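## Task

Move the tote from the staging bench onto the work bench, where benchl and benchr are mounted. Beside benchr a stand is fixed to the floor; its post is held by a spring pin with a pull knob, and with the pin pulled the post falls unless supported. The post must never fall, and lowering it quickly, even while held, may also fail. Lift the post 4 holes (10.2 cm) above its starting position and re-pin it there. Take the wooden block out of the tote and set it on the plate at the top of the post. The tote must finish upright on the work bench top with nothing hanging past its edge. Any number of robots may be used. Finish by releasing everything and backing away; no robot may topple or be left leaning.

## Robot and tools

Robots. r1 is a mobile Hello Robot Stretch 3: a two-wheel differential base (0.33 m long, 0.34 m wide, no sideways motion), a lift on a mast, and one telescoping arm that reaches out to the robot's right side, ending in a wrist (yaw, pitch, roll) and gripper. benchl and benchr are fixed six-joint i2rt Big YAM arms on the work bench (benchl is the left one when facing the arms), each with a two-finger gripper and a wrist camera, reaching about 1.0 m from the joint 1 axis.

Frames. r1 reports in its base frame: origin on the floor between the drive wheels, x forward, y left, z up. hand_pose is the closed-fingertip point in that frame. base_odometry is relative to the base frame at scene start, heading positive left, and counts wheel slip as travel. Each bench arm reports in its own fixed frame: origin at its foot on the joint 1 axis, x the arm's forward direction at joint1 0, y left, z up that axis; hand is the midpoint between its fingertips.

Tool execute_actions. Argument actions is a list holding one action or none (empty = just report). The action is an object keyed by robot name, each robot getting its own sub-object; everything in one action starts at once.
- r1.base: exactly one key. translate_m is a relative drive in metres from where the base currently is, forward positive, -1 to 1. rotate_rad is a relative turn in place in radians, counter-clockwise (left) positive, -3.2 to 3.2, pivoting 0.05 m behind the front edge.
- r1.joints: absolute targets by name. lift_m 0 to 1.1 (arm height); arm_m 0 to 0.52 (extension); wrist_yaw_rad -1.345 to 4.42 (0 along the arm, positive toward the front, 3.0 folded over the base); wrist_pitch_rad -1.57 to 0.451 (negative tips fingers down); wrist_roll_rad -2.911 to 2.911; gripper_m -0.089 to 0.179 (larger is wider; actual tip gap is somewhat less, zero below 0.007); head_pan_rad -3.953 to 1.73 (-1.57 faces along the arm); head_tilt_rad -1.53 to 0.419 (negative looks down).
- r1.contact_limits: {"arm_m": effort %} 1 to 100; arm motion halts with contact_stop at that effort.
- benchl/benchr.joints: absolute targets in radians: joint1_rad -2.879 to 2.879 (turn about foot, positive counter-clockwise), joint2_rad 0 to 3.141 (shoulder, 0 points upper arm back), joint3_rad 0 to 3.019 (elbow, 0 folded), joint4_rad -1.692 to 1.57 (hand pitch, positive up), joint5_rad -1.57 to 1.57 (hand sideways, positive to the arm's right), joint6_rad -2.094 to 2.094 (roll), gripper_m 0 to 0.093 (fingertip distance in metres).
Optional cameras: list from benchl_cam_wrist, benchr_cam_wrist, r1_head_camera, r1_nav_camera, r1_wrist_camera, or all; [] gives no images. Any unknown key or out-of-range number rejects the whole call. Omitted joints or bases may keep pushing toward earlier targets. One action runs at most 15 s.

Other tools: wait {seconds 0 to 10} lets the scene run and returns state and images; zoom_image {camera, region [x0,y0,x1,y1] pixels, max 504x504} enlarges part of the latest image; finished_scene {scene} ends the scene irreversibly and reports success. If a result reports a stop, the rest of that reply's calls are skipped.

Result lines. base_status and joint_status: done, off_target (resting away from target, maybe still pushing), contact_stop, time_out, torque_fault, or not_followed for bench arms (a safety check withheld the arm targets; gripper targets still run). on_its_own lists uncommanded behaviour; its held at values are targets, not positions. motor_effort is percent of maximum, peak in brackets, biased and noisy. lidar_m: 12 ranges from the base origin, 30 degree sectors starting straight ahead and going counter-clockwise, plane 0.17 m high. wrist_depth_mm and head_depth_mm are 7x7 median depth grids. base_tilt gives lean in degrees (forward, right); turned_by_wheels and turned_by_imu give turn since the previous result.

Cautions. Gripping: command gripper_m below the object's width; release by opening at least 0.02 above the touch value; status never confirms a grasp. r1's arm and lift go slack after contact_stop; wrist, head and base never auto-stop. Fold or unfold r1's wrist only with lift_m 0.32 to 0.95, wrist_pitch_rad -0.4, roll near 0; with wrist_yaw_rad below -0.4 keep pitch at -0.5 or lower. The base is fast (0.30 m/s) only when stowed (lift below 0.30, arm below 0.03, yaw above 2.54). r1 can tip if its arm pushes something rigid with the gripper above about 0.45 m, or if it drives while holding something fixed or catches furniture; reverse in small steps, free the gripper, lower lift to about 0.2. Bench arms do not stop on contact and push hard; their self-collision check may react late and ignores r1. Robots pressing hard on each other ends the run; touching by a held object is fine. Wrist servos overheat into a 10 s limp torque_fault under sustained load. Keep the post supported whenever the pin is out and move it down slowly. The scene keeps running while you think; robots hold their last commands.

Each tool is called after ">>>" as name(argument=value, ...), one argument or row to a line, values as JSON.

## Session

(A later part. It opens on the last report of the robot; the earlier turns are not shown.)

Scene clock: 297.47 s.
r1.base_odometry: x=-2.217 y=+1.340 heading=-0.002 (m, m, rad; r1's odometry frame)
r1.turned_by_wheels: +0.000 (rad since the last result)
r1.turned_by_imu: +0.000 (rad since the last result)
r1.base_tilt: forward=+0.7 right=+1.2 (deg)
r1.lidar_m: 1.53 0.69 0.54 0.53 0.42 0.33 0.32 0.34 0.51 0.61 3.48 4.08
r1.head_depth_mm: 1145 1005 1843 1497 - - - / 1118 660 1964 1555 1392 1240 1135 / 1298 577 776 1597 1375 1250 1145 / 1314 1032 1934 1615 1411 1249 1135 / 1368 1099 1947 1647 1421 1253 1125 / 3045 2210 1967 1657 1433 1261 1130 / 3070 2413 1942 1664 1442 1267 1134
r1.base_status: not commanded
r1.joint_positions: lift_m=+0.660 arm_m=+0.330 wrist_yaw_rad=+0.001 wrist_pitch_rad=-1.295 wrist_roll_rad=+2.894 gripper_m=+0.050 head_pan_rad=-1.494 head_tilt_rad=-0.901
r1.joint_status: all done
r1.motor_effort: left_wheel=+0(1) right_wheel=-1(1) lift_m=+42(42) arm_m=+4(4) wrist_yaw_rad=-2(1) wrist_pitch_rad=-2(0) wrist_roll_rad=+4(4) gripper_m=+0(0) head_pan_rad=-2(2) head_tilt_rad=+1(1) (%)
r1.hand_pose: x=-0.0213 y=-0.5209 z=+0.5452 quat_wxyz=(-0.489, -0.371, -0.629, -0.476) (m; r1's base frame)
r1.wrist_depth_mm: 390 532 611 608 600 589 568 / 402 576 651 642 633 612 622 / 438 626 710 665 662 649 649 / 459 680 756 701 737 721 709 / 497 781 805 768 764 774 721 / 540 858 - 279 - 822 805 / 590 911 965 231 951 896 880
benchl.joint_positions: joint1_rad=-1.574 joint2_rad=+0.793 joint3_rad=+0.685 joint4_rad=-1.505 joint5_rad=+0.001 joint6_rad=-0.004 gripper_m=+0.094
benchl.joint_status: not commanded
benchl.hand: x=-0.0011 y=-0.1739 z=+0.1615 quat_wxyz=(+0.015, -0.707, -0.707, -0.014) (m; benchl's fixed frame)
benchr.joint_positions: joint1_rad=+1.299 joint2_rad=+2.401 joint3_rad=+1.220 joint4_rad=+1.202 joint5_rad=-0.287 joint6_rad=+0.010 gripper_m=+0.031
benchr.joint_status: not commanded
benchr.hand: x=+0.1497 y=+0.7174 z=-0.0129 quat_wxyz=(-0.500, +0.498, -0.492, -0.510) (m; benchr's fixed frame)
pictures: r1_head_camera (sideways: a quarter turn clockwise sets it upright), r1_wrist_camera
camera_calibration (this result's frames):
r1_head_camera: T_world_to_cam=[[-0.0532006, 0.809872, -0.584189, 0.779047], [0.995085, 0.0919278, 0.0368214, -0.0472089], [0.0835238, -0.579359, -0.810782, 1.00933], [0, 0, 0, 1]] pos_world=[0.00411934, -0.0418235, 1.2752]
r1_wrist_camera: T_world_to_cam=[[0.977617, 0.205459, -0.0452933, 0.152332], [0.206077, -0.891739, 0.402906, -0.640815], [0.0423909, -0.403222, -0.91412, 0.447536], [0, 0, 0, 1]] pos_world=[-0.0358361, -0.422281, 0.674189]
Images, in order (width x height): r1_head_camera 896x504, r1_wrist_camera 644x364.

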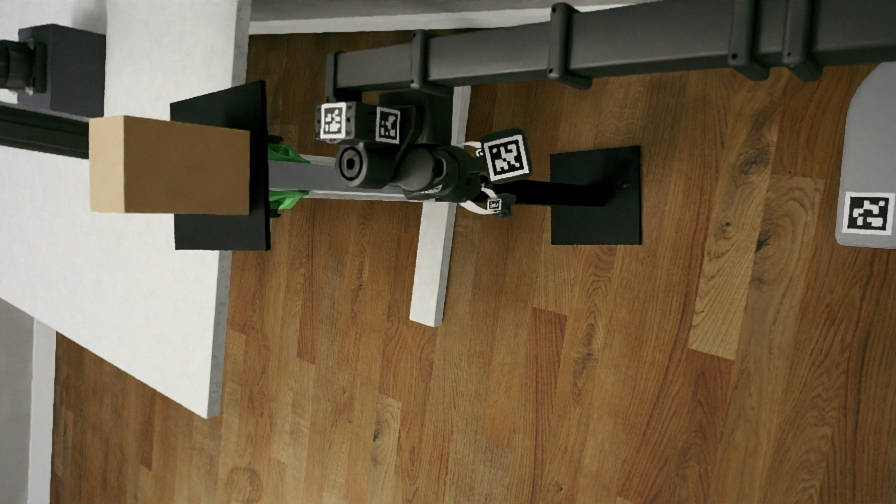

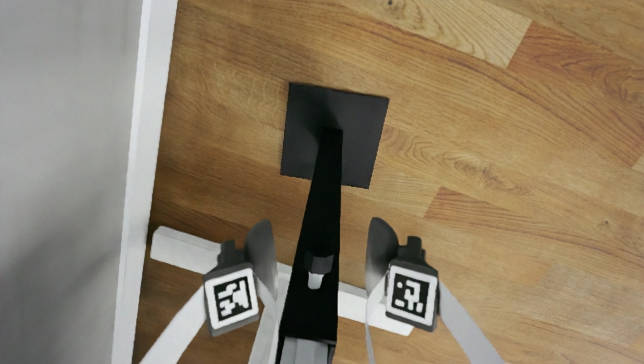

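>>> execute_actions(
  actions=[
    {"r1":{"joints":{"lift_m":0.585,"arm_m":0.385,"gripper_m":0.045}}},
  ],
  cameras=["r1_wrist_camera","r1_head_camera"],
)

>>> execute_actions(
  actions=[
    {"r1":{"joints":{"arm_m":0.415},"contact_limits":{"arm_m":12}}},
  ],
  cameras=["r1_wrist_camera","r1_head_camera"],
)

Scene clock: 299.80 s.
r1.base_odometry: x=-2.217 y=+1.340 heading=-0.002 (m, m, rad; r1's odometry frame)
r1.turned_by_wheels: +0.000 (rad since the last result)
r1.turned_by_imu: +0.000 (rad since the last result)
r1.base_tilt: forward=+0.7 right=+1.2 (deg)
r1.lidar_m: 1.53 0.69 0.54 0.53 0.42 0.33 0.32 0.34 0.51 0.61 3.46 4.08
r1.head_depth_mm: 1151 1007 1820 1542 1351 1201 - / 1116 659 1913 - 1412 1243 1143 / 1295 578 784 - 1370 1253 1144 / 1319 1035 1930 1628 1420 1257 1136 / 1374 1095 1950 1634 1421 1260 1126 / 3004 2198 1963 1659 1435 1267 1136 / 3069 2428 1979 1667 1429 1275 1130
r1.base_status: not commanded
r1.joint_positions: lift_m=+0.585 arm_m=+0.385 wrist_yaw_rad=+0.001 wrist_pitch_rad=-1.297 wrist_roll_rad=+2.894 gripper_m=+0.045 head_pan_rad=-1.494 head_tilt_rad=-0.901
r1.joint_status: all done
r1.motor_effort: left_wheel=+0(1) right_wheel=-1(1) lift_m=+22(34) arm_m=+4(4) wrist_yaw_rad=-1(1) wrist_pitch_rad=-1(1) wrist_roll_rad=+3(4) gripper_m=+0(40) head_pan_rad=-1(2) head_tilt_rad=+1(0) (%)
r1.hand_pose: x=-0.0213 y=-0.5756 z=+0.4708 quat_wxyz=(-0.489, -0.371, -0.629, -0.477) (m; r1's base frame)
r1.wrist_depth_mm: 396 523 545 535 530 529 508 / 412 572 587 573 558 558 551 / 439 620 631 597 599 591 579 / 467 647 663 630 636 622 621 / 500 707 722 259 700 668 663 / 565 778 736 173 737 728 711 / 596 857 833 154 821 781 775
benchl.joint_positions: joint1_rad=-1.574 joint2_rad=+0.793 joint3_rad=+0.685 joint4_rad=-1.505 joint5_rad=+0.001 joint6_rad=-0.004 gripper_m=+0.094
benchl.joint_status: not commanded
benchl.hand: x=-0.0011 y=-0.1739 z=+0.1615 quat_wxyz=(+0.015, -0.707, -0.707, -0.014) (m; benchl's fixed frame)
benchr.joint_positions: joint1_rad=+1.299 joint2_rad=+2.401 joint3_rad=+1.220 joint4_rad=+1.202 joint5_rad=-0.287 joint6_rad=+0.010 gripper_m=+0.031
benchr.joint_status: not commanded
benchr.hand: x=+0.1497 y=+0.7174 z=-0.0129 quat_wxyz=(-0.500, +0.498, -0.492, -0.510) (m; benchr's fixed frame)
pictures: r1_head_camera (sideways: a quarter turn clockwise sets it upright), r1_wrist_camera
camera_calibration (this result's frames):
r1_head_camera: T_world_to_cam=[[-0.0532005, 0.809872, -0.584189, 0.779047], [0.995085, 0.0919278, 0.0368214, -0.0472089], [0.0835238, -0.579359, -0.810782, 1.00933], [0, 0, 0, 1]] pos_world=[0.00411934, -0.0418235, 1.2752]
r1_wrist_camera: T_world_to_cam=[[0.977772, 0.204825, -0.0448186, 0.159609], [0.205363, -0.892437, 0.401725, -0.659456], [0.0422857, -0.402, -0.914663, 0.358485], [0, 0, 0, 1]] pos_world=[-0.0357919, -0.477104, 0.599966]
Images, in order (width x height): r1_head_camera 896x504, r1_wrist_camera 644x364.

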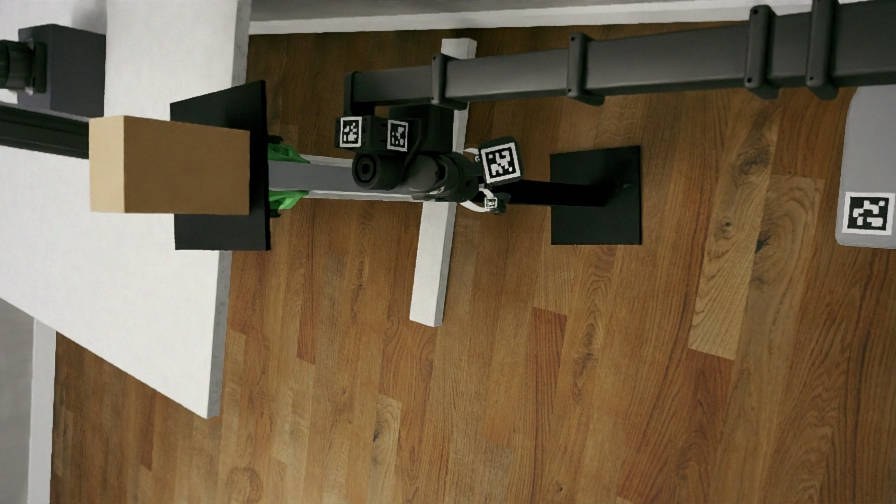

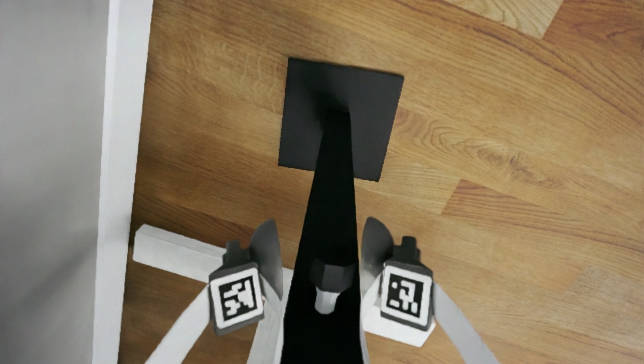

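Scene clock: 301.00 s.
r1.base_odometry: x=-2.217 y=+1.340 heading=-0.002 (m, m, rad; r1's odometry frame)
r1.turned_by_wheels: +0.000 (rad since the last result)
r1.turned_by_imu: +0.000 (rad since the last result)
r1.base_tilt: forward=+0.7 right=+1.3 (deg)
r1.lidar_m: 1.53 0.69 0.54 0.53 0.42 0.33 0.32 0.34 0.51 0.61 3.46 4.06
r1.head_depth_mm: 1148 1010 1811 1547 1351 1200 - / 1116 660 1952 1547 1407 1253 1143 / 1305 578 768 1529 1381 1252 1137 / 1318 1030 1933 1609 1420 1255 1138 / 1379 1105 1939 1632 1426 1258 1123 / 3039 2168 1951 1646 1436 1264 1133 / 3129 2412 1977 1654 1437 1269 1137
r1.base_status: not commanded
r1.joint_positions: lift_m=+0.585 arm_m=+0.415 wrist_yaw_rad=+0.001 wrist_pitch_rad=-1.328 wrist_roll_rad=+2.894 gripper_m=+0.045 head_pan_rad=-1.494 head_tilt_rad=-0.901
r1.joint_status: all done
r1.motor_effort: left_wheel=+1(2) right_wheel=-4(4) lift_m=+22(23) arm_m=+6(6) wrist_yaw_rad=-2(2) wrist_pitch_rad=+8(8) wrist_roll_rad=+3(3) gripper_m=-4(4) head_pan_rad=-1(1) head_tilt_rad=+1(1) (%)
r1.contact_limits: arm_m 12 (drawing in: default 26, maximum 43; extending or still: default 36, maximum 59)
r1.hand_pose: x=-0.0212 y=-0.5974 z=+0.4695 quat_wxyz=(-0.483, -0.379, -0.621, -0.487) (m; r1's base frame)
r1.wrist_depth_mm: 395 521 545 540 535 534 519 / 416 567 575 564 572 557 554 / 438 618 616 608 598 590 570 / 475 657 661 616 630 618 607 / 514 694 712 178 681 667 662 / 555 768 729 157 - 736 703 / 607 834 839 130 803 785 757
benchl.joint_positions: joint1_rad=-1.574 joint2_rad=+0.793 joint3_rad=+0.685 joint4_rad=-1.505 joint5_rad=+0.001 joint6_rad=-0.004 gripper_m=+0.094
benchl.joint_status: not commanded
benchl.hand: x=-0.0011 y=-0.1739 z=+0.1615 quat_wxyz=(+0.015, -0.707, -0.707, -0.014) (m; benchl's fixed frame)
benchr.joint_positions: joint1_rad=+1.299 joint2_rad=+2.401 joint3_rad=+1.220 joint4_rad=+1.202 joint5_rad=-0.287 joint6_rad=+0.010 gripper_m=+0.031
benchr.joint_status: not commanded
benchr.hand: x=+0.1497 y=+0.7174 z=-0.0129 quat_wxyz=(-0.500, +0.498, -0.492, -0.510) (m; benchr's fixed frame)
pictures: r1_head_camera (sideways: a quarter turn clockwise sets it upright), r1_wrist_camera
camera_calibration (this result's frames):
r1_head_camera: T_world_to_cam=[[-0.0532004, 0.809872, -0.584189, 0.779047], [0.995085, 0.0919276, 0.0368214, -0.0472089], [0.0835237, -0.579359, -0.810782, 1.00933], [0, 0, 0, 1]] pos_world=[0.00411933, -0.0418235, 1.2752]
r1_wrist_camera: T_world_to_cam=[[0.977712, 0.206416, -0.0383681, 0.161941], [0.205631, -0.90458, 0.373431, -0.672395], [0.0423752, -0.372998, -0.926864, 0.37155], [0, 0, 0, 1]] pos_world=[-0.0358116, -0.503075, 0.601683]
Images, in order (width x height): r1_head_camera 896x504, r1_wrist_camera 644x364.

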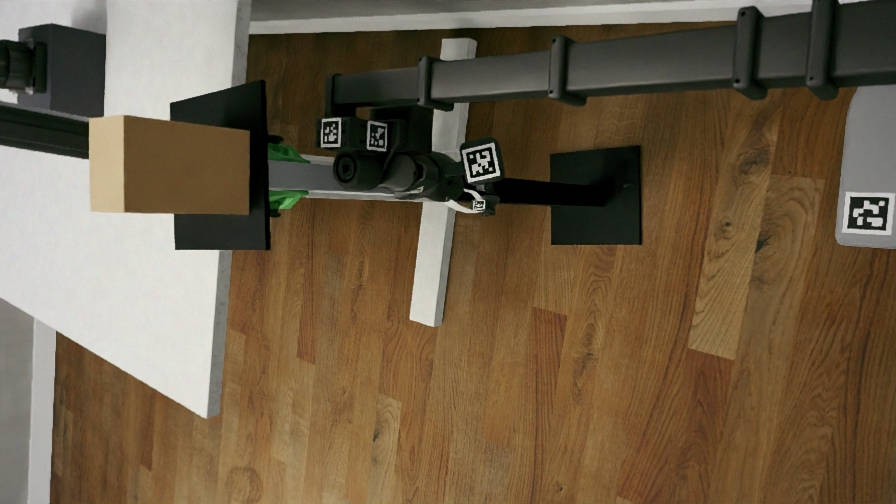

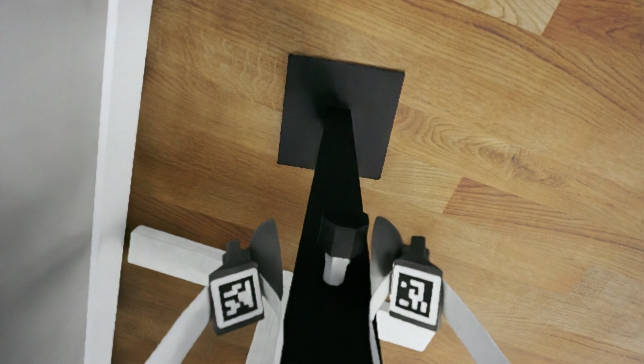

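>>> execute_actions(
  actions=[
    {"r1":{"base":{"translate_m":0.008},"joints":{"arm_m":0.405,"lift_m":0.572,"gripper_m":0.04}}},
  ],
  cameras=["r1_wrist_camera"],
)

>>> execute_actions(
  actions=[
    {"r1":{"joints":{"gripper_m":-0.035}}},
  ],
  cameras=["r1_wrist_camera"],
)

>>> execute_actions(
  actions=[
    {"r1":{"joints":{"arm_m":0.385}}},
  ],
  cameras=["r1_wrist_camera","r1_head_camera"],
)

Scene clock: 303.47 s.
r1.base_odometry: x=-2.209 y=+1.340 heading=-0.002 (m, m, rad; r1's odometry frame)
r1.turned_by_wheels: +0.000 (rad since the last result)
r1.turned_by_imu: +0.000 (rad since the last result)
r1.base_tilt: forward=+0.6 right=+1.4 (deg)
r1.lidar_m: 1.53 0.69 0.54 0.53 0.43 0.33 0.33 0.35 0.52 0.61 3.48 4.07
r1.head_depth_mm: 1146 1006 1809 1545 1382 1223 - / 805 623 1899 1552 1413 1243 1150 / 1305 590 774 - 1357 1250 1149 / 1314 1060 1915 1618 1428 1256 1139 / 1390 1104 1941 1638 1429 1258 1127 / 3028 2225 1950 1645 1430 1268 1139 / 3047 2411 1961 1659 1442 1273 1137
r1.base_status: done
r1.joint_positions: lift_m=+0.572 arm_m=+0.405 wrist_yaw_rad=-0.001 wrist_pitch_rad=-1.294 wrist_roll_rad=+2.895 gripper_m=+0.040 head_pan_rad=-1.494 head_tilt_rad=-0.901
r1.joint_status: all done
r1.motor_effort: left_wheel=-2(7) right_wheel=+7(9) lift_m=+20(19) arm_m=-4(3) wrist_yaw_rad=+0(2) wrist_pitch_rad=-2(8) wrist_roll_rad=+3(3) gripper_m=-5(42) head_pan_rad=-2(2) head_tilt_rad=+1(1) (%)
r1.hand_pose: x=-0.0213 y=-0.5969 z=+0.4580 quat_wxyz=(-0.490, -0.371, -0.629, -0.475) (m; r1's base frame)
r1.wrist_depth_mm: 409 526 538 533 518 522 500 / 418 563 568 553 544 557 537 / 444 614 626 567 591 578 565 / 488 663 648 300 626 620 626 / 525 704 691 144 671 645 657 / 563 770 - 148 728 711 717 / 616 841 838 130 831 768 760
benchl.joint_positions: joint1_rad=-1.574 joint2_rad=+0.793 joint3_rad=+0.685 joint4_rad=-1.505 joint5_rad=+0.001 joint6_rad=-0.004 gripper_m=+0.094
benchl.joint_status: not commanded
benchl.hand: x=-0.0011 y=-0.1739 z=+0.1615 quat_wxyz=(+0.015, -0.707, -0.707, -0.014) (m; benchl's fixed frame)
benchr.joint_positions: joint1_rad=+1.299 joint2_rad=+2.401 joint3_rad=+1.220 joint4_rad=+1.202 joint5_rad=-0.287 joint6_rad=+0.010 gripper_m=+0.031
benchr.joint_status: not commanded
benchr.hand: x=+0.1497 y=+0.7174 z=-0.0129 quat_wxyz=(-0.500, +0.498, -0.492, -0.510) (m; benchr's fixed frame)
pictures: r1_wrist_camera
camera_calibration (this result's frames):
r1_wrist_camera: T_world_to_cam=[[0.978288, 0.202259, -0.04521, 0.162143], [0.203055, -0.891729, 0.40446, -0.67424], [0.0414905, -0.404858, -0.913438, 0.335948], [0, 0, 0, 1]] pos_world=[-0.0356536, -0.498023, 0.5869]
Images, in order (width x height): r1_wrist_camera 644x364.

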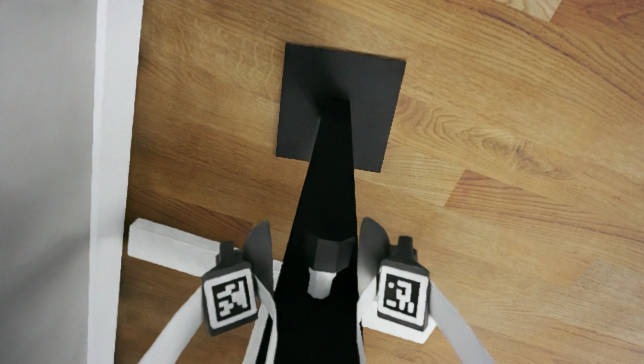

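Scene clock: 304.70 s.
r1.base_odometry: x=-2.209 y=+1.340 heading=-0.002 (m, m, rad; r1's odometry frame)
r1.turned_by_wheels: +0.000 (rad since the last result)
r1.turned_by_imu: +0.000 (rad since the last result)
r1.base_tilt: forward=+0.6 right=+1.4 (deg)
r1.lidar_m: 1.53 0.69 0.54 0.53 0.43 0.33 0.33 0.35 0.52 0.61 3.44 4.09
r1.head_depth_mm: 1144 1007 1824 1541 1376 1213 - / 804 622 1912 1547 1414 1247 1149 / 1293 590 774 1582 1358 1244 1139 / 1308 1052 1933 1624 1429 1250 1141 / 1376 1105 1952 1638 1411 1260 1132 / 3034 2229 1958 1663 1433 1253 1128 / 3075 2427 1972 1664 1440 1266 1132
r1.base_status: not commanded
r1.joint_positions: lift_m=+0.572 arm_m=+0.405 wrist_yaw_rad=-0.002 wrist_pitch_rad=-1.299 wrist_roll_rad=+2.898 gripper_m=-0.033 head_pan_rad=-1.494 head_tilt_rad=-0.901
r1.joint_status: all done
r1.motor_effort: left_wheel=-3(3) right_wheel=+8(8) lift_m=+27(27) arm_m=-4(3) wrist_yaw_rad=+2(2) wrist_pitch_rad=+0(2) wrist_roll_rad=+1(3) gripper_m=-34(100) head_pan_rad=-1(2) head_tilt_rad=+1(1) (%)
r1.hand_pose: x=-0.0214 y=-0.5956 z=+0.4575 quat_wxyz=(-0.491, -0.373, -0.627, -0.476) (m; r1's base frame)
r1.wrist_depth_mm: 399 531 531 533 522 502 495 / 423 564 576 552 540 539 537 / 448 615 605 578 587 588 560 / 478 667 653 309 615 627 619 / 519 687 702 178 681 667 661 / 547 772 - 150 721 704 693 / 607 846 828 132 804 762 765
benchl.joint_positions: joint1_rad=-1.574 joint2_rad=+0.793 joint3_rad=+0.685 joint4_rad=-1.505 joint5_rad=+0.001 joint6_rad=-0.004 gripper_m=+0.094
benchl.joint_status: not commanded
benchl.hand: x=-0.0011 y=-0.1739 z=+0.1615 quat_wxyz=(+0.015, -0.707, -0.707, -0.014) (m; benchl's fixed frame)
benchr.joint_positions: joint1_rad=+1.299 joint2_rad=+2.401 joint3_rad=+1.220 joint4_rad=+1.202 joint5_rad=-0.287 joint6_rad=+0.010 gripper_m=+0.031
benchr.joint_status: not commanded
benchr.hand: x=+0.1497 y=+0.7174 z=-0.0129 quat_wxyz=(-0.500, +0.498, -0.492, -0.510) (m; benchr's fixed frame)
pictures: r1_wrist_camera
camera_calibration (this result's frames):
r1_wrist_camera: T_world_to_cam=[[0.979066, 0.198872, -0.0433649, 0.159038], [0.199427, -0.894596, 0.399908, -0.67252], [0.0407365, -0.400184, -0.915529, 0.339749], [0, 0, 0, 1]] pos_world=[-0.0354301, -0.4973, 0.586893]
Images, in order (width x height): r1_wrist_camera 644x364.

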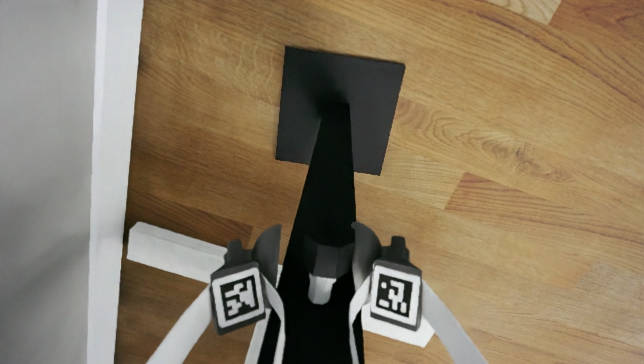

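Scene clock: 305.73 s.
r1.base_odometry: x=-2.209 y=+1.340 heading=-0.002 (m, m, rad; r1's odometry frame)
r1.turned_by_wheels: +0.000 (rad since the last result)
r1.turned_by_imu: +0.000 (rad since the last result)
r1.base_tilt: forward=+0.7 right=+1.4 (deg)
r1.lidar_m: 1.53 0.69 0.54 0.53 0.43 0.33 0.33 0.35 0.52 0.61 3.46 4.08
r1.head_depth_mm: 1143 1005 1806 1550 1371 1213 - / 801 624 1901 1553 1404 1245 1138 / 1304 589 789 1560 1347 1247 1145 / 1313 1030 1928 1634 1421 1251 1136 / 1375 1103 1932 1634 1429 1257 1126 / 3024 2247 1953 1650 1427 1267 1129 / 3094 2410 1978 1659 1439 1273 1133
r1.base_status: not commanded
r1.joint_positions: lift_m=+0.572 arm_m=+0.386 wrist_yaw_rad=-0.004 wrist_pitch_rad=-1.232 wrist_roll_rad=+2.905 gripper_m=-0.030 head_pan_rad=-1.494 head_tilt_rad=-0.901
r1.joint_status: all done
r1.motor_effort: left_wheel=-3(3) right_wheel=+8(8) lift_m=+35(35) arm_m=-10(9) wrist_yaw_rad=+4(4) wrist_pitch_rad=-20(21) wrist_roll_rad=-3(3) gripper_m=-33(33) head_pan_rad=-2(1) head_tilt_rad=+1(1) (%)
r1.hand_pose: x=-0.0215 y=-0.5931 z=+0.4609 quat_wxyz=(-0.506, -0.359, -0.641, -0.453) (m; r1's base frame)
r1.wrist_depth_mm: 408 530 528 525 515 508 495 / 424 560 571 555 557 533 525 / 453 632 640 584 590 578 558 / 482 665 669 292 636 634 601 / 526 713 732 179 709 689 667 / 557 813 - 153 747 759 708 / 601 932 893 137 867 805 791
benchl.joint_positions: joint1_rad=-1.574 joint2_rad=+0.793 joint3_rad=+0.685 joint4_rad=-1.505 joint5_rad=+0.001 joint6_rad=-0.004 gripper_m=+0.094
benchl.joint_status: not commanded
benchl.hand: x=-0.0011 y=-0.1739 z=+0.1615 quat_wxyz=(+0.015, -0.707, -0.707, -0.014) (m; benchl's fixed frame)
benchr.joint_positions: joint1_rad=+1.299 joint2_rad=+2.401 joint3_rad=+1.220 joint4_rad=+1.202 joint5_rad=-0.287 joint6_rad=+0.010 gripper_m=+0.031
benchr.joint_status: not commanded
benchr.hand: x=+0.1497 y=+0.7174 z=-0.0129 quat_wxyz=(-0.500, +0.498, -0.492, -0.510) (m; benchr's fixed frame)
pictures: r1_head_camera (sideways: a quarter turn clockwise sets it upright), r1_wrist_camera
camera_calibration (this result's frames):
r1_head_camera: T_world_to_cam=[[-0.0532006, 0.809872, -0.584189, 0.779047], [0.995085, 0.0919279, 0.0368214, -0.0472089], [0.0835239, -0.579359, -0.810782, 1.00933], [0, 0, 0, 1]] pos_world=[0.00411934, -0.0418235, 1.2752]
r1_wrist_camera: T_world_to_cam=[[0.980863, 0.186879, -0.0546224, 0.156989], [0.190844, -0.867281, 0.459784, -0.68322], [0.0385513, -0.46141, -0.886349, 0.294008], [0, 0, 0, 1]] pos_world=[-0.0349309, -0.486223, 0.583303]
Images, in order (width x height): r1_head_camera 896x504, r1_wrist_camera 644x364.

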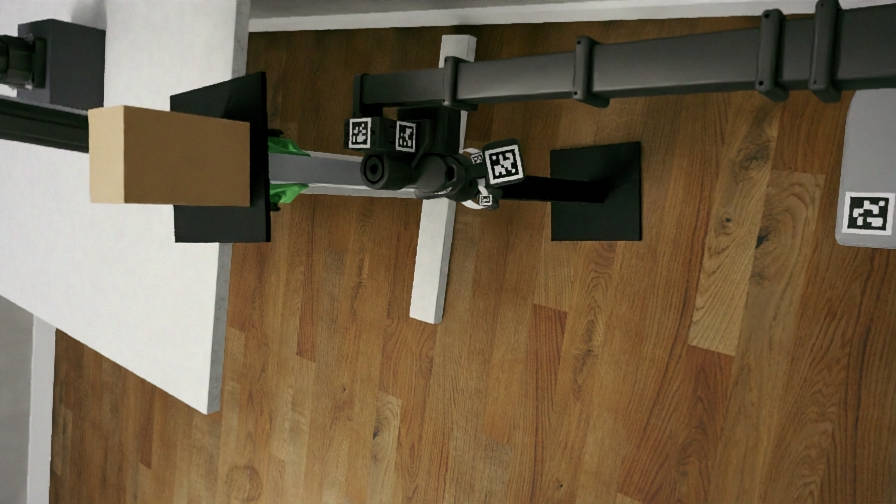

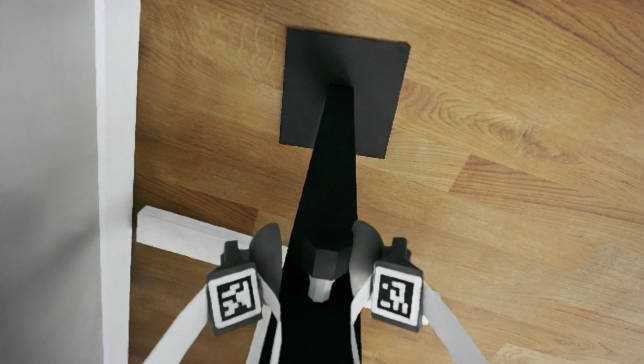

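>>> execute_actions(
  actions=[
    {"r1":{"joints":{"arm_m":0.37,"lift_m":0.567}}},
  ],
  cameras=["r1_wrist_camera"],
)

Scene clock: 307.20 s.
r1.base_odometry: x=-2.209 y=+1.340 heading=-0.002 (m, m, rad; r1's odometry frame)
r1.turned_by_wheels: +0.000 (rad since the last result)
r1.turned_by_imu: +0.000 (rad since the last result)
r1.base_tilt: forward=+0.7 right=+1.2 (deg)
r1.lidar_m: 1.53 0.69 0.54 0.53 0.43 0.33 0.33 0.35 0.52 0.61 3.46 4.04
r1.head_depth_mm: 1145 1005 1816 1562 1375 1215 - / 799 621 1901 - 1410 1238 1133 / 1299 588 793 1555 1342 1243 1140 / 1310 1054 1929 1621 1429 1250 1137 / 1368 1102 1955 1647 1416 1258 1129 / 2985 2230 1964 1654 1430 1265 1134 / 3077 2403 1969 1656 1439 1269 1135
r1.base_status: not commanded
r1.joint_positions: lift_m=+0.567 arm_m=+0.371 wrist_yaw_rad=-0.007 wrist_pitch_rad=-1.184 wrist_roll_rad=+2.913 gripper_m=-0.023 head_pan_rad=-1.494 head_tilt_rad=-0.901
r1.joint_status: all done
r1.on_its_own: gripper_m is held at -0.024, not at your -0.035, by its stall guard, which is still easing; wrist_pitch_rad is at rest, and its effort (-34) is outside its rest range (-20 to +32)
r1.motor_effort: left_wheel=-2(3) right_wheel=+5(8) lift_m=+28(32) arm_m=-12(14) wrist_yaw_rad=+7(8) wrist_pitch_rad=-34(35) wrist_roll_rad=-8(8) gripper_m=-29(31) head_pan_rad=-2(2) head_tilt_rad=+1(1) (%)
r1.hand_pose: x=-0.0218 y=-0.5900 z=+0.4593 quat_wxyz=(-0.517, -0.350, -0.649, -0.436) (m; r1's base frame)
r1.wrist_depth_mm: 406 523 539 521 518 507 494 / 427 578 576 554 553 546 528 / 456 625 621 592 589 582 566 / 478 664 691 279 655 627 626 / 517 719 727 201 709 699 685 / 559 838 - 155 769 797 750 / 582 913 - 142 922 860 825
benchl.joint_positions: joint1_rad=-1.574 joint2_rad=+0.793 joint3_rad=+0.685 joint4_rad=-1.505 joint5_rad=+0.001 joint6_rad=-0.004 gripper_m=+0.094
benchl.joint_status: not commanded
benchl.hand: x=-0.0011 y=-0.1739 z=+0.1615 quat_wxyz=(+0.015, -0.707, -0.707, -0.014) (m; benchl's fixed frame)
benchr.joint_positions: joint1_rad=+1.299 joint2_rad=+2.401 joint3_rad=+1.220 joint4_rad=+1.202 joint5_rad=-0.287 joint6_rad=+0.010 gripper_m=+0.031
benchr.joint_status: not commanded
benchr.hand: x=+0.1497 y=+0.7174 z=-0.0129 quat_wxyz=(-0.500, +0.498, -0.492, -0.510) (m; benchr's fixed frame)
pictures: r1_wrist_camera
camera_calibration (this result's frames):
r1_wrist_camera: T_world_to_cam=[[0.98281, 0.174369, -0.0606717, 0.151995], [0.181081, -0.846366, 0.500873, -0.686523], [0.0359861, -0.50325, -0.863391, 0.258797], [0, 0, 0, 1]] pos_world=[-0.034379, -0.477313, 0.576526]
Images, in order (width x height): r1_wrist_camera 644x364.

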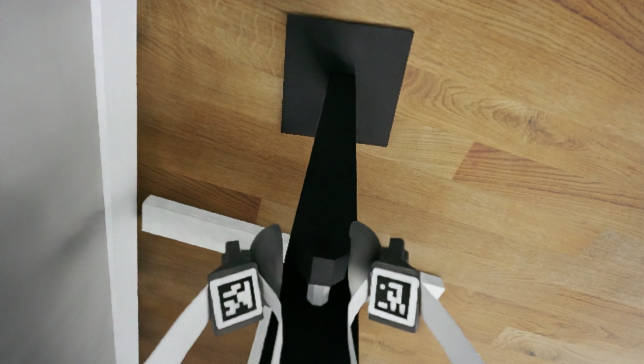

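>>> execute_actions(
  actions=[
    {"benchr":{"joints":{"joint2_rad":2.31,"joint4_rad":1.25}},"r1":{"joints":{"gripper_m":-0.03}}},
  ],
  cameras=["r1_wrist_camera"],
)

Scene clock: 308.30 s.
r1.base_odometry: x=-2.209 y=+1.340 heading=-0.002 (m, m, rad; r1's odometry frame)
r1.turned_by_wheels: +0.000 (rad since the last result)
r1.turned_by_imu: +0.000 (rad since the last result)
r1.base_tilt: forward=+0.6 right=+1.3 (deg)
r1.lidar_m: 1.52 0.69 0.54 0.53 0.43 0.33 0.33 0.35 0.52 0.61 3.45 4.07
r1.head_depth_mm: 1137 1002 1813 1562 1380 1219 - / 798 622 1904 - 1411 1235 1128 / 1304 590 792 1572 1352 1251 1142 / 1313 1025 1925 1611 1417 1254 1137 / 1375 1100 1928 1639 1416 1255 1129 / 3007 2225 1950 1652 1436 1263 1127 / 3100 2402 1969 1679 1431 1274 1135
r1.base_status: not commanded
r1.joint_positions: lift_m=+0.567 arm_m=+0.371 wrist_yaw_rad=-0.007 wrist_pitch_rad=-1.184 wrist_roll_rad=+2.914 gripper_m=-0.028 head_pan_rad=-1.494 head_tilt_rad=-0.901
r1.joint_status: all done
r1.on_its_own: wrist_pitch_rad is at rest, and its effort (-34) is outside its rest range (-20 to +32)
r1.motor_effort: left_wheel=-2(2) right_wheel=+4(5) lift_m=+29(29) arm_m=-12(13) wrist_yaw_rad=+8(8) wrist_pitch_rad=-34(34) wrist_roll_rad=-9(9) gripper_m=-32(83) head_pan_rad=-1(1) head_tilt_rad=+1(0) (%)
r1.hand_pose: x=-0.0218 y=-0.5900 z=+0.4593 quat_wxyz=(-0.518, -0.350, -0.648, -0.435) (m; r1's base frame)
r1.wrist_depth_mm: 412 522 548 508 505 501 491 / 428 578 579 551 559 540 537 / 454 630 624 589 591 585 570 / 473 667 699 277 654 638 620 / 511 723 721 199 721 696 682 / 549 857 - 155 771 776 749 / 592 923 977 141 914 848 832
benchl.joint_positions: joint1_rad=-1.574 joint2_rad=+0.793 joint3_rad=+0.685 joint4_rad=-1.505 joint5_rad=+0.001 joint6_rad=-0.004 gripper_m=+0.094
benchl.joint_status: not commanded
benchl.hand: x=-0.0011 y=-0.1739 z=+0.1615 quat_wxyz=(+0.015, -0.707, -0.707, -0.014) (m; benchl's fixed frame)
benchr.joint_positions: joint1_rad=+1.299 joint2_rad=+2.401 joint3_rad=+1.220 joint4_rad=+1.206 joint5_rad=-0.287 joint6_rad=+0.010 gripper_m=+0.031
benchr.joint_status: all done
benchr.hand: x=+0.1497 y=+0.7174 z=-0.0116 quat_wxyz=(-0.501, +0.497, -0.491, -0.511) (m; benchr's fixed frame)
pictures: r1_wrist_camera
camera_calibration (this result's frames):
r1_wrist_camera: T_world_to_cam=[[0.983141, 0.172663, -0.0601831, 0.150808], [0.179361, -0.846638, 0.501033, -0.686797], [0.0355566, -0.503381, -0.863333, 0.258669], [0, 0, 0, 1]] pos_world=[-0.0342787, -0.477298, 0.576502]
Images, in order (width x height): r1_wrist_camera 644x364.

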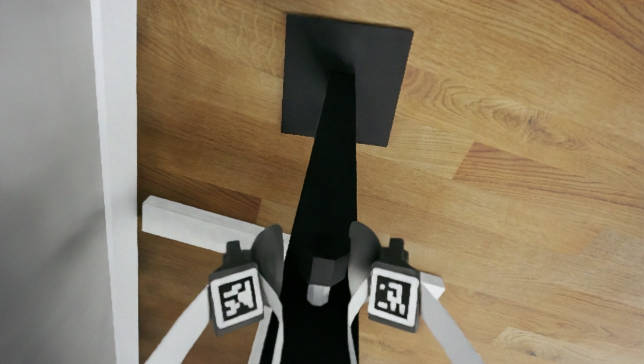

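>>> execute_actions(
  actions=[
    {"benchr":{"joints":{"joint2_rad":2.24,"joint4_rad":1.30}}},
  ],
  cameras=["r1_wrist_camera","benchr_cam_wrist"],
)

Scene clock: 310.60 s.
r1.base_odometry: x=-2.209 y=+1.340 heading=-0.002 (m, m, rad; r1's odometry frame)
r1.turned_by_wheels: +0.000 (rad since the last result)
r1.turned_by_imu: +0.000 (rad since the last result)
r1.base_tilt: forward=+0.5 right=+1.4 (deg)
r1.lidar_m: 1.53 0.69 0.54 0.53 0.43 0.33 0.33 0.35 0.52 0.61 3.48 4.06
r1.head_depth_mm: 1141 1004 1824 1548 1373 1212 - / 797 620 1895 - 1406 1235 1130 / 1299 590 795 1578 1359 1250 1149 / 1306 1026 1941 1626 1424 1249 1140 / 1375 1104 1949 1638 1432 1257 1126 / 2997 2249 1965 1662 1428 1267 1128 / 3054 2415 1979 1671 1438 1272 1132
r1.base_status: not commanded
r1.joint_positions: lift_m=+0.567 arm_m=+0.371 wrist_yaw_rad=-0.008 wrist_pitch_rad=-1.188 wrist_roll_rad=+2.914 gripper_m=-0.019 head_pan_rad=-1.494 head_tilt_rad=-0.901
r1.joint_status: not commanded
r1.on_its_own: gripper_m is held at -0.020, not at your -0.030, by its stall guard, which is not easing now; wrist_pitch_rad is at rest, and its effort (-33) is outside its rest range (-20 to +32)
r1.motor_effort: left_wheel=-1(1) right_wheel=+4(5) lift_m=+29(29) arm_m=-10(13) wrist_yaw_rad=+8(9) wrist_pitch_rad=-33(34) wrist_roll_rad=-9(9) gripper_m=-28(30) head_pan_rad=-1(1) head_tilt_rad=+0(1) (%)
r1.hand_pose: x=-0.0218 y=-0.5890 z=+0.4591 quat_wxyz=(-0.517, -0.351, -0.647, -0.436) (m; r1's base frame)
r1.wrist_depth_mm: 408 532 530 522 523 506 486 / 420 558 573 557 546 535 532 / 446 624 623 574 600 579 572 / 483 689 696 281 665 638 628 / 505 714 713 202 723 708 671 / 553 841 - 156 745 784 749 / 588 893 945 142 901 889 831
benchl.joint_positions: joint1_rad=-1.574 joint2_rad=+0.793 joint3_rad=+0.685 joint4_rad=-1.505 joint5_rad=+0.001 joint6_rad=-0.004 gripper_m=+0.094
benchl.joint_status: not commanded
benchl.hand: x=-0.0011 y=-0.1739 z=+0.1615 quat_wxyz=(+0.015, -0.707, -0.707, -0.014) (m; benchl's fixed frame)
benchr.joint_positions: joint1_rad=+1.299 joint2_rad=+2.393 joint3_rad=+1.218 joint4_rad=+1.207 joint5_rad=-0.286 joint6_rad=+0.010 gripper_m=+0.031
benchr.joint_status: joint2_rad time_out (moved -0.007 of -0.161); joint4_rad time_out (moved +0.001 of +0.094)
benchr.on_its_own: joint2_rad reads +2.393 and still pushes toward +2.240 since a time_out; joint4_rad reads +1.207 and still pushes toward +1.300 since a time_out
benchr.hand: x=+0.1498 y=+0.7177 z=-0.0069 quat_wxyz=(-0.503, +0.496, -0.489, -0.512) (m; benchr's fixed frame)
pictures: benchr_cam_wrist, r1_wrist_camera
camera_calibration (this result's frames):
benchr_cam_wrist: T_world_to_cam=[[0.999766, 0.021509, -0.00227674, -0.164227], [0.00999165, -0.552637, -0.833362, 0.399309], [-0.019183, 0.833145, -0.552722, -0.476407], [0, 0, 0, 1]] pos_world=[0.15106, 0.621121, 0.0690741]
r1_wrist_camera: T_world_to_cam=[[0.983203, 0.172538, -0.0595242, 0.15026], [0.17905, -0.848528, 0.497938, -0.685497], [0.0354053, -0.500231, -0.865168, 0.261643], [0, 0, 0, 1]] pos_world=[-0.0342616, -0.476707, 0.576644]
Images, in order (width x height): benchr_cam_wrist 504x504, r1_wrist_camera 644x364.

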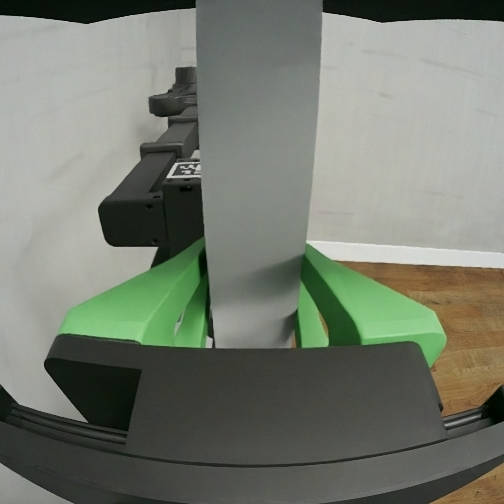

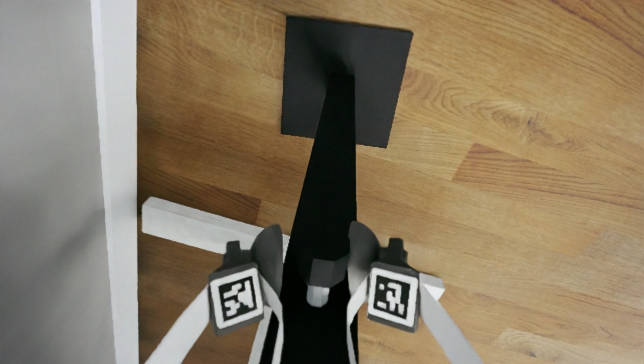

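>>> execute_actions(
  actions=[
    {"r1":{"joints":{"arm_m":0.40,"lift_m":0.572,"head_tilt_rad":-0.6}},"benchr":{"joints":{"joint2_rad":2.2,"joint4_rad":1.30}}},
  ],
  cameras=["r1_head_camera","benchr_cam_wrist"],
)

Scene clock: 313.40 s.
r1.base_odometry: x=-2.209 y=+1.340 heading=-0.002 (m, m, rad; r1's odometry frame)
r1.turned_by_wheels: +0.000 (rad since the last result)
r1.turned_by_imu: +0.000 (rad since the last result)
r1.base_tilt: forward=+0.7 right=+1.3 (deg)
r1.lidar_m: 1.53 0.69 0.54 0.53 0.43 0.33 0.33 0.35 0.52 0.61 3.46 4.07
r1.head_depth_mm: 2636 1983 1283 1110 1693 1435 1246 / 1364 876 1230 721 - 1405 1214 / 2782 2230 1242 648 1779 1338 1190 / 2891 3042 1387 1137 1761 1443 1229 / 2926 3241 1467 2041 1779 1462 1233 / 2967 3327 3183 2230 1781 1464 1238 / 3087 3444 3216 2293 1803 1468 1243
r1.base_status: not commanded
r1.joint_positions: lift_m=+0.572 arm_m=+0.400 wrist_yaw_rad=-0.008 wrist_pitch_rad=-1.296 wrist_roll_rad=+2.911 gripper_m=-0.019 head_pan_rad=-1.494 head_tilt_rad=-0.606
r1.joint_status: all done
r1.on_its_own: gripper_m is held at -0.020, not at your -0.030, by its stall guard, which is not easing now
r1.motor_effort: left_wheel=-3(3) right_wheel=+9(9) lift_m=+36(50) arm_m=+5(9) wrist_yaw_rad=+9(10) wrist_pitch_rad=-1(33) wrist_roll_rad=-7(9) gripper_m=-26(27) head_pan_rad=-1(1) head_tilt_rad=+4(31) (%)
r1.hand_pose: x=-0.0217 y=-0.5906 z=+0.4573 quat_wxyz=(-0.497, -0.378, -0.623, -0.471) (m; r1's base frame)
r1.wrist_depth_mm: 404 521 537 527 517 503 501 / 420 557 572 552 541 542 533 / 443 614 609 585 589 585 574 / 476 652 657 320 626 614 606 / 518 690 704 215 681 656 649 / 542 781 - 156 717 729 703 / 582 813 848 138 812 774 760
benchl.joint_positions: joint1_rad=-1.574 joint2_rad=+0.793 joint3_rad=+0.685 joint4_rad=-1.505 joint5_rad=+0.001 joint6_rad=-0.004 gripper_m=+0.094
benchl.joint_status: not commanded
benchl.hand: x=-0.0011 y=-0.1739 z=+0.1615 quat_wxyz=(+0.015, -0.707, -0.707, -0.014) (m; benchl's fixed frame)
benchr.joint_positions: joint1_rad=+1.299 joint2_rad=+2.392 joint3_rad=+1.217 joint4_rad=+1.207 joint5_rad=-0.286 joint6_rad=+0.010 gripper_m=+0.031
benchr.joint_status: joint2_rad time_out (moved -0.002 of -0.193); joint4_rad time_out (moved +0.000 of +0.093)
benchr.on_its_own: joint2_rad reads +2.392 and still pushes toward +2.200 since a time_out; joint4_rad reads +1.207 and still pushes toward +1.300 since a time_out
benchr.hand: x=+0.1500 y=+0.7177 z=-0.0059 quat_wxyz=(-0.504, +0.495, -0.489, -0.512) (m; benchr's fixed frame)
pictures: benchr_cam_wrist, r1_head_camera (sideways: a quarter turn clockwise sets it upright)
camera_calibration (this result's frames):
benchr_cam_wrist: T_world_to_cam=[[0.999783, 0.0207489, -0.00196983, -0.163834], [0.00980695, -0.55172, -0.833972, 0.399496], [-0.0183908, 0.833771, -0.551803, -0.476514], [0, 0, 0, 1]] pos_world=[0.151117, 0.621113, 0.0699042]
r1_head_camera: T_world_to_cam=[[-0.0374521, 0.605545, -0.794929, 1.05358], [0.994312, 0.101948, 0.0308142, -0.0393965], [0.0997009, -0.789254, -0.605919, 0.742798], [0, 0, 0, 1]] pos_world=[0.00457348, -0.0477161, 1.28881]
Images, in order (width x height): benchr_cam_wrist 504x504, r1_head_camera 896x504.

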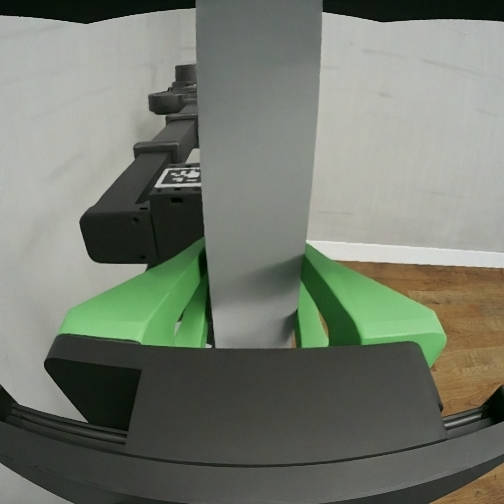

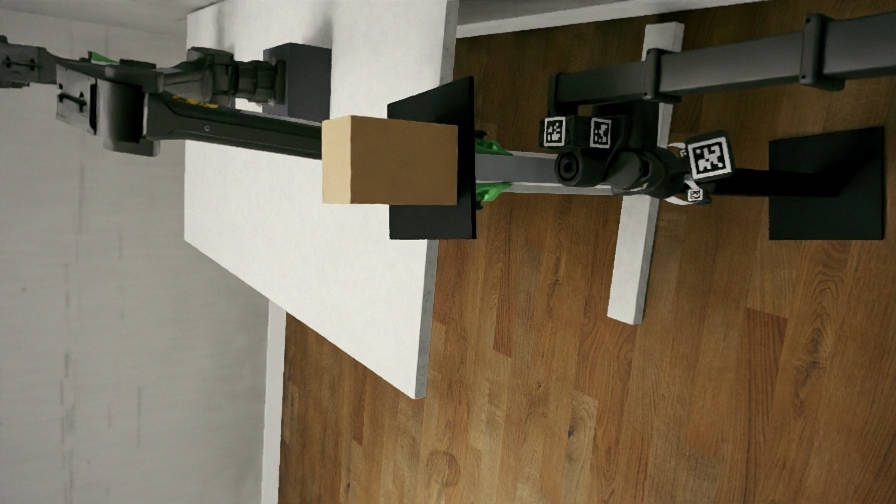

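>>> execute_actions(
  actions=[
    {"r1":{"joints":{"arm_m":0.372,"lift_m":0.567,"gripper_m":-0.028}},"benchr":{"joints":{"joint2_rad":2.31,"joint4_rad":1.26}}},
  ],
  cameras=["r1_wrist_camera"],
)

Scene clock: 316.20 s.
r1.base_odometry: x=-2.209 y=+1.340 heading=-0.002 (m, m, rad; r1's odometry frame)
r1.turned_by_wheels: +0.000 (rad since the last result)
r1.turned_by_imu: +0.000 (rad since the last result)
r1.base_tilt: forward=+0.7 right=+1.3 (deg)
r1.lidar_m: 1.53 0.69 0.54 0.53 0.43 0.33 0.33 0.35 0.52 0.61 3.46 4.04
r1.head_depth_mm: 2583 1993 1278 1107 1697 1424 1243 / 1369 872 1221 721 1870 1397 1216 / 2791 2225 1241 646 1735 1331 1195 / 2885 3045 1377 1132 1759 1456 1226 / 2910 3255 1467 2037 1761 1452 1238 / 2994 3349 3212 2211 1771 1465 1233 / 3053 3419 3239 2310 1784 1458 1245
r1.base_status: not commanded
r1.joint_positions: lift_m=+0.570 arm_m=+0.373 wrist_yaw_rad=-0.010 wrist_pitch_rad=-1.200 wrist_roll_rad=+2.920 gripper_m=-0.020 head_pan_rad=-1.494 head_tilt_rad=-0.606
r1.joint_status: lift_m contact_stop (moved -0.002 of -0.005); gripper_m off_target (ended at -0.020, target -0.028); the others done
r1.on_its_own: gripper_m is held at -0.021, not at your -0.028, by its stall guard, which is not easing now; lift_m is slack since a contact_stop, until your next command for it; wrist_pitch_rad is at rest, and its effort (-30) is outside its rest range (-20 to +32)
r1.motor_effort: left_wheel=-2(4) right_wheel=+5(10) lift_m=+32(32) arm_m=-12(12) wrist_yaw_rad=+11(12) wrist_pitch_rad=-30(30) wrist_roll_rad=-12(13) gripper_m=-26(76) head_pan_rad=-1(2) head_tilt_rad=+4(4) (%)
r1.hand_pose: x=-0.0220 y=-0.5881 z=+0.4609 quat_wxyz=(-0.517, -0.356, -0.643, -0.438) (m; r1's base frame)
r1.wrist_depth_mm: 407 528 541 517 507 495 485 / 423 585 574 545 546 539 531 / 440 622 622 579 591 597 560 / 474 690 679 287 656 639 624 / 508 728 727 203 709 681 675 / 551 845 814 157 781 774 753 / 579 922 973 143 917 858 857
benchl.joint_positions: joint1_rad=-1.574 joint2_rad=+0.793 joint3_rad=+0.685 joint4_rad=-1.505 joint5_rad=+0.001 joint6_rad=-0.004 gripper_m=+0.094
benchl.joint_status: not commanded
benchl.hand: x=-0.0011 y=-0.1739 z=+0.1615 quat_wxyz=(+0.015, -0.707, -0.707, -0.014) (m; benchl's fixed frame)
benchr.joint_positions: joint1_rad=+1.299 joint2_rad=+2.392 joint3_rad=+1.217 joint4_rad=+1.202 joint5_rad=-0.286 joint6_rad=+0.010 gripper_m=+0.031
benchr.joint_status: joint4_rad time_out (moved -0.005 of +0.053); the others done
benchr.on_its_own: joint4_rad reads +1.202 and still pushes toward +1.260 since a time_out
benchr.hand: x=+0.1500 y=+0.7178 z=-0.0070 quat_wxyz=(-0.502, +0.496, -0.490, -0.511) (m; benchr's fixed frame)
pictures: r1_wrist_camera
camera_calibration (this result's frames):
r1_wrist_camera: T_world_to_cam=[[0.98467, 0.165417, -0.0553392, 0.144281], [0.171202, -0.8558, 0.488156, -0.685515], [0.0333899, -0.490147, -0.871, 0.272251], [0, 0, 0, 1]] pos_world=[-0.0337975, -0.477087, 0.579754]
Images, in order (width x height): r1_wrist_camera 644x364.

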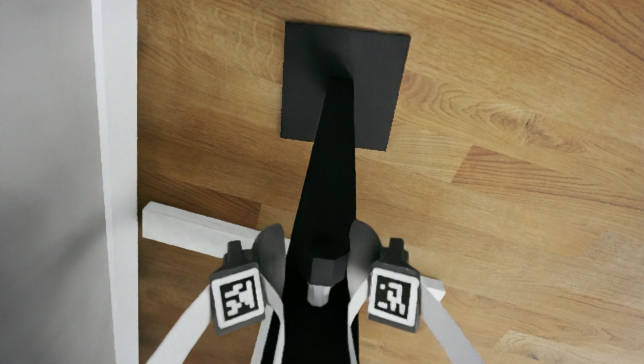

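>>> execute_actions(
  actions=[
    {"r1":{"joints":{"lift_m":0.57}},"benchr":{"joints":{"joint2_rad":2.36,"joint4_rad":1.22}}},
  ],
  cameras=["r1_wrist_camera"],
)

Scene clock: 317.07 s.
r1.base_odometry: x=-2.209 y=+1.340 heading=-0.002 (m, m, rad; r1's odometry frame)
r1.turned_by_wheels: +0.000 (rad since the last result)
r1.turned_by_imu: +0.000 (rad since the last result)
r1.base_tilt: forward=+0.8 right=+1.5 (deg)
r1.lidar_m: 1.52 0.69 0.54 0.53 0.43 0.33 0.33 0.35 0.52 0.61 3.47 4.09
r1.head_depth_mm: 2603 1967 1277 1110 1681 1437 1242 / 1372 873 1222 725 1869 1405 1214 / 2817 2212 1244 649 1719 1349 1190 / 2884 3027 1374 1130 1755 1447 1231 / 2934 3247 1477 2031 1782 1459 1231 / 3030 3339 3213 2203 1784 1454 1242 / 3062 3426 3213 2314 1801 1464 1243
r1.base_status: not commanded
r1.joint_positions: lift_m=+0.570 arm_m=+0.373 wrist_yaw_rad=-0.010 wrist_pitch_rad=-1.200 wrist_roll_rad=+2.920 gripper_m=-0.020 head_pan_rad=-1.494 head_tilt_rad=-0.606
r1.joint_status: all done
r1.on_its_own: gripper_m is held at -0.021, not at your -0.028, by its stall guard, which is not easing now; wrist_pitch_rad is at rest, and its effort (-30) is outside its rest range (-20 to +32)
r1.motor_effort: left_wheel=-1(3) right_wheel=+5(5) lift_m=+38(39) arm_m=-12(12) wrist_yaw_rad=+12(12) wrist_pitch_rad=-30(29) wrist_roll_rad=-12(12) gripper_m=-27(27) head_pan_rad=-1(2) head_tilt_rad=+4(4) (%)
r1.hand_pose: x=-0.0220 y=-0.5881 z=+0.4609 quat_wxyz=(-0.517, -0.356, -0.643, -0.438) (m; r1's base frame)
r1.wrist_depth_mm: 409 531 539 519 516 504 501 / 424 556 578 553 548 539 530 / 444 627 625 586 594 598 565 / 481 682 691 287 659 624 621 / 505 722 735 203 710 701 674 / 545 825 823 157 761 783 747 / 588 916 946 143 913 848 847
benchl.joint_positions: joint1_rad=-1.574 joint2_rad=+0.793 joint3_rad=+0.685 joint4_rad=-1.505 joint5_rad=+0.001 joint6_rad=-0.004 gripper_m=+0.094
benchl.joint_status: not commanded
benchl.hand: x=-0.0011 y=-0.1739 z=+0.1615 quat_wxyz=(+0.015, -0.707, -0.707, -0.014) (m; benchl's fixed frame)
benchr.joint_positions: joint1_rad=+1.299 joint2_rad=+2.396 joint3_rad=+1.217 joint4_rad=+1.195 joint5_rad=-0.286 joint6_rad=+0.010 gripper_m=+0.031
benchr.joint_status: all done
benchr.hand: x=+0.1499 y=+0.7173 z=-0.0116 quat_wxyz=(-0.499, +0.498, -0.494, -0.509) (m; benchr's fixed frame)
pictures: r1_wrist_camera
camera_calibration (this result's frames):
r1_wrist_camera: T_world_to_cam=[[0.98467, 0.165416, -0.0553403, 0.144281], [0.171202, -0.855797, 0.488162, -0.685517], [0.0333898, -0.490153, -0.870997, 0.272246], [0, 0, 0, 1]] pos_world=[-0.0337975, -0.477087, 0.579753]
Images, in order (width x height): r1_wrist_camera 644x364.

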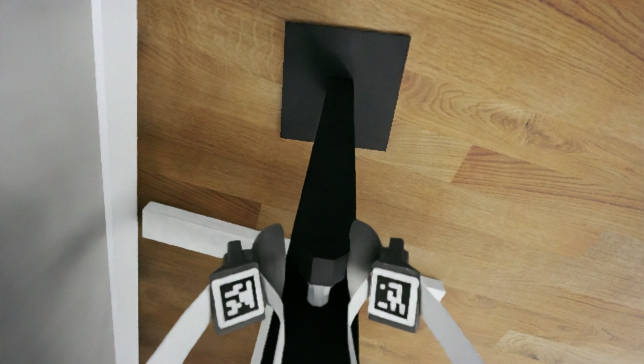

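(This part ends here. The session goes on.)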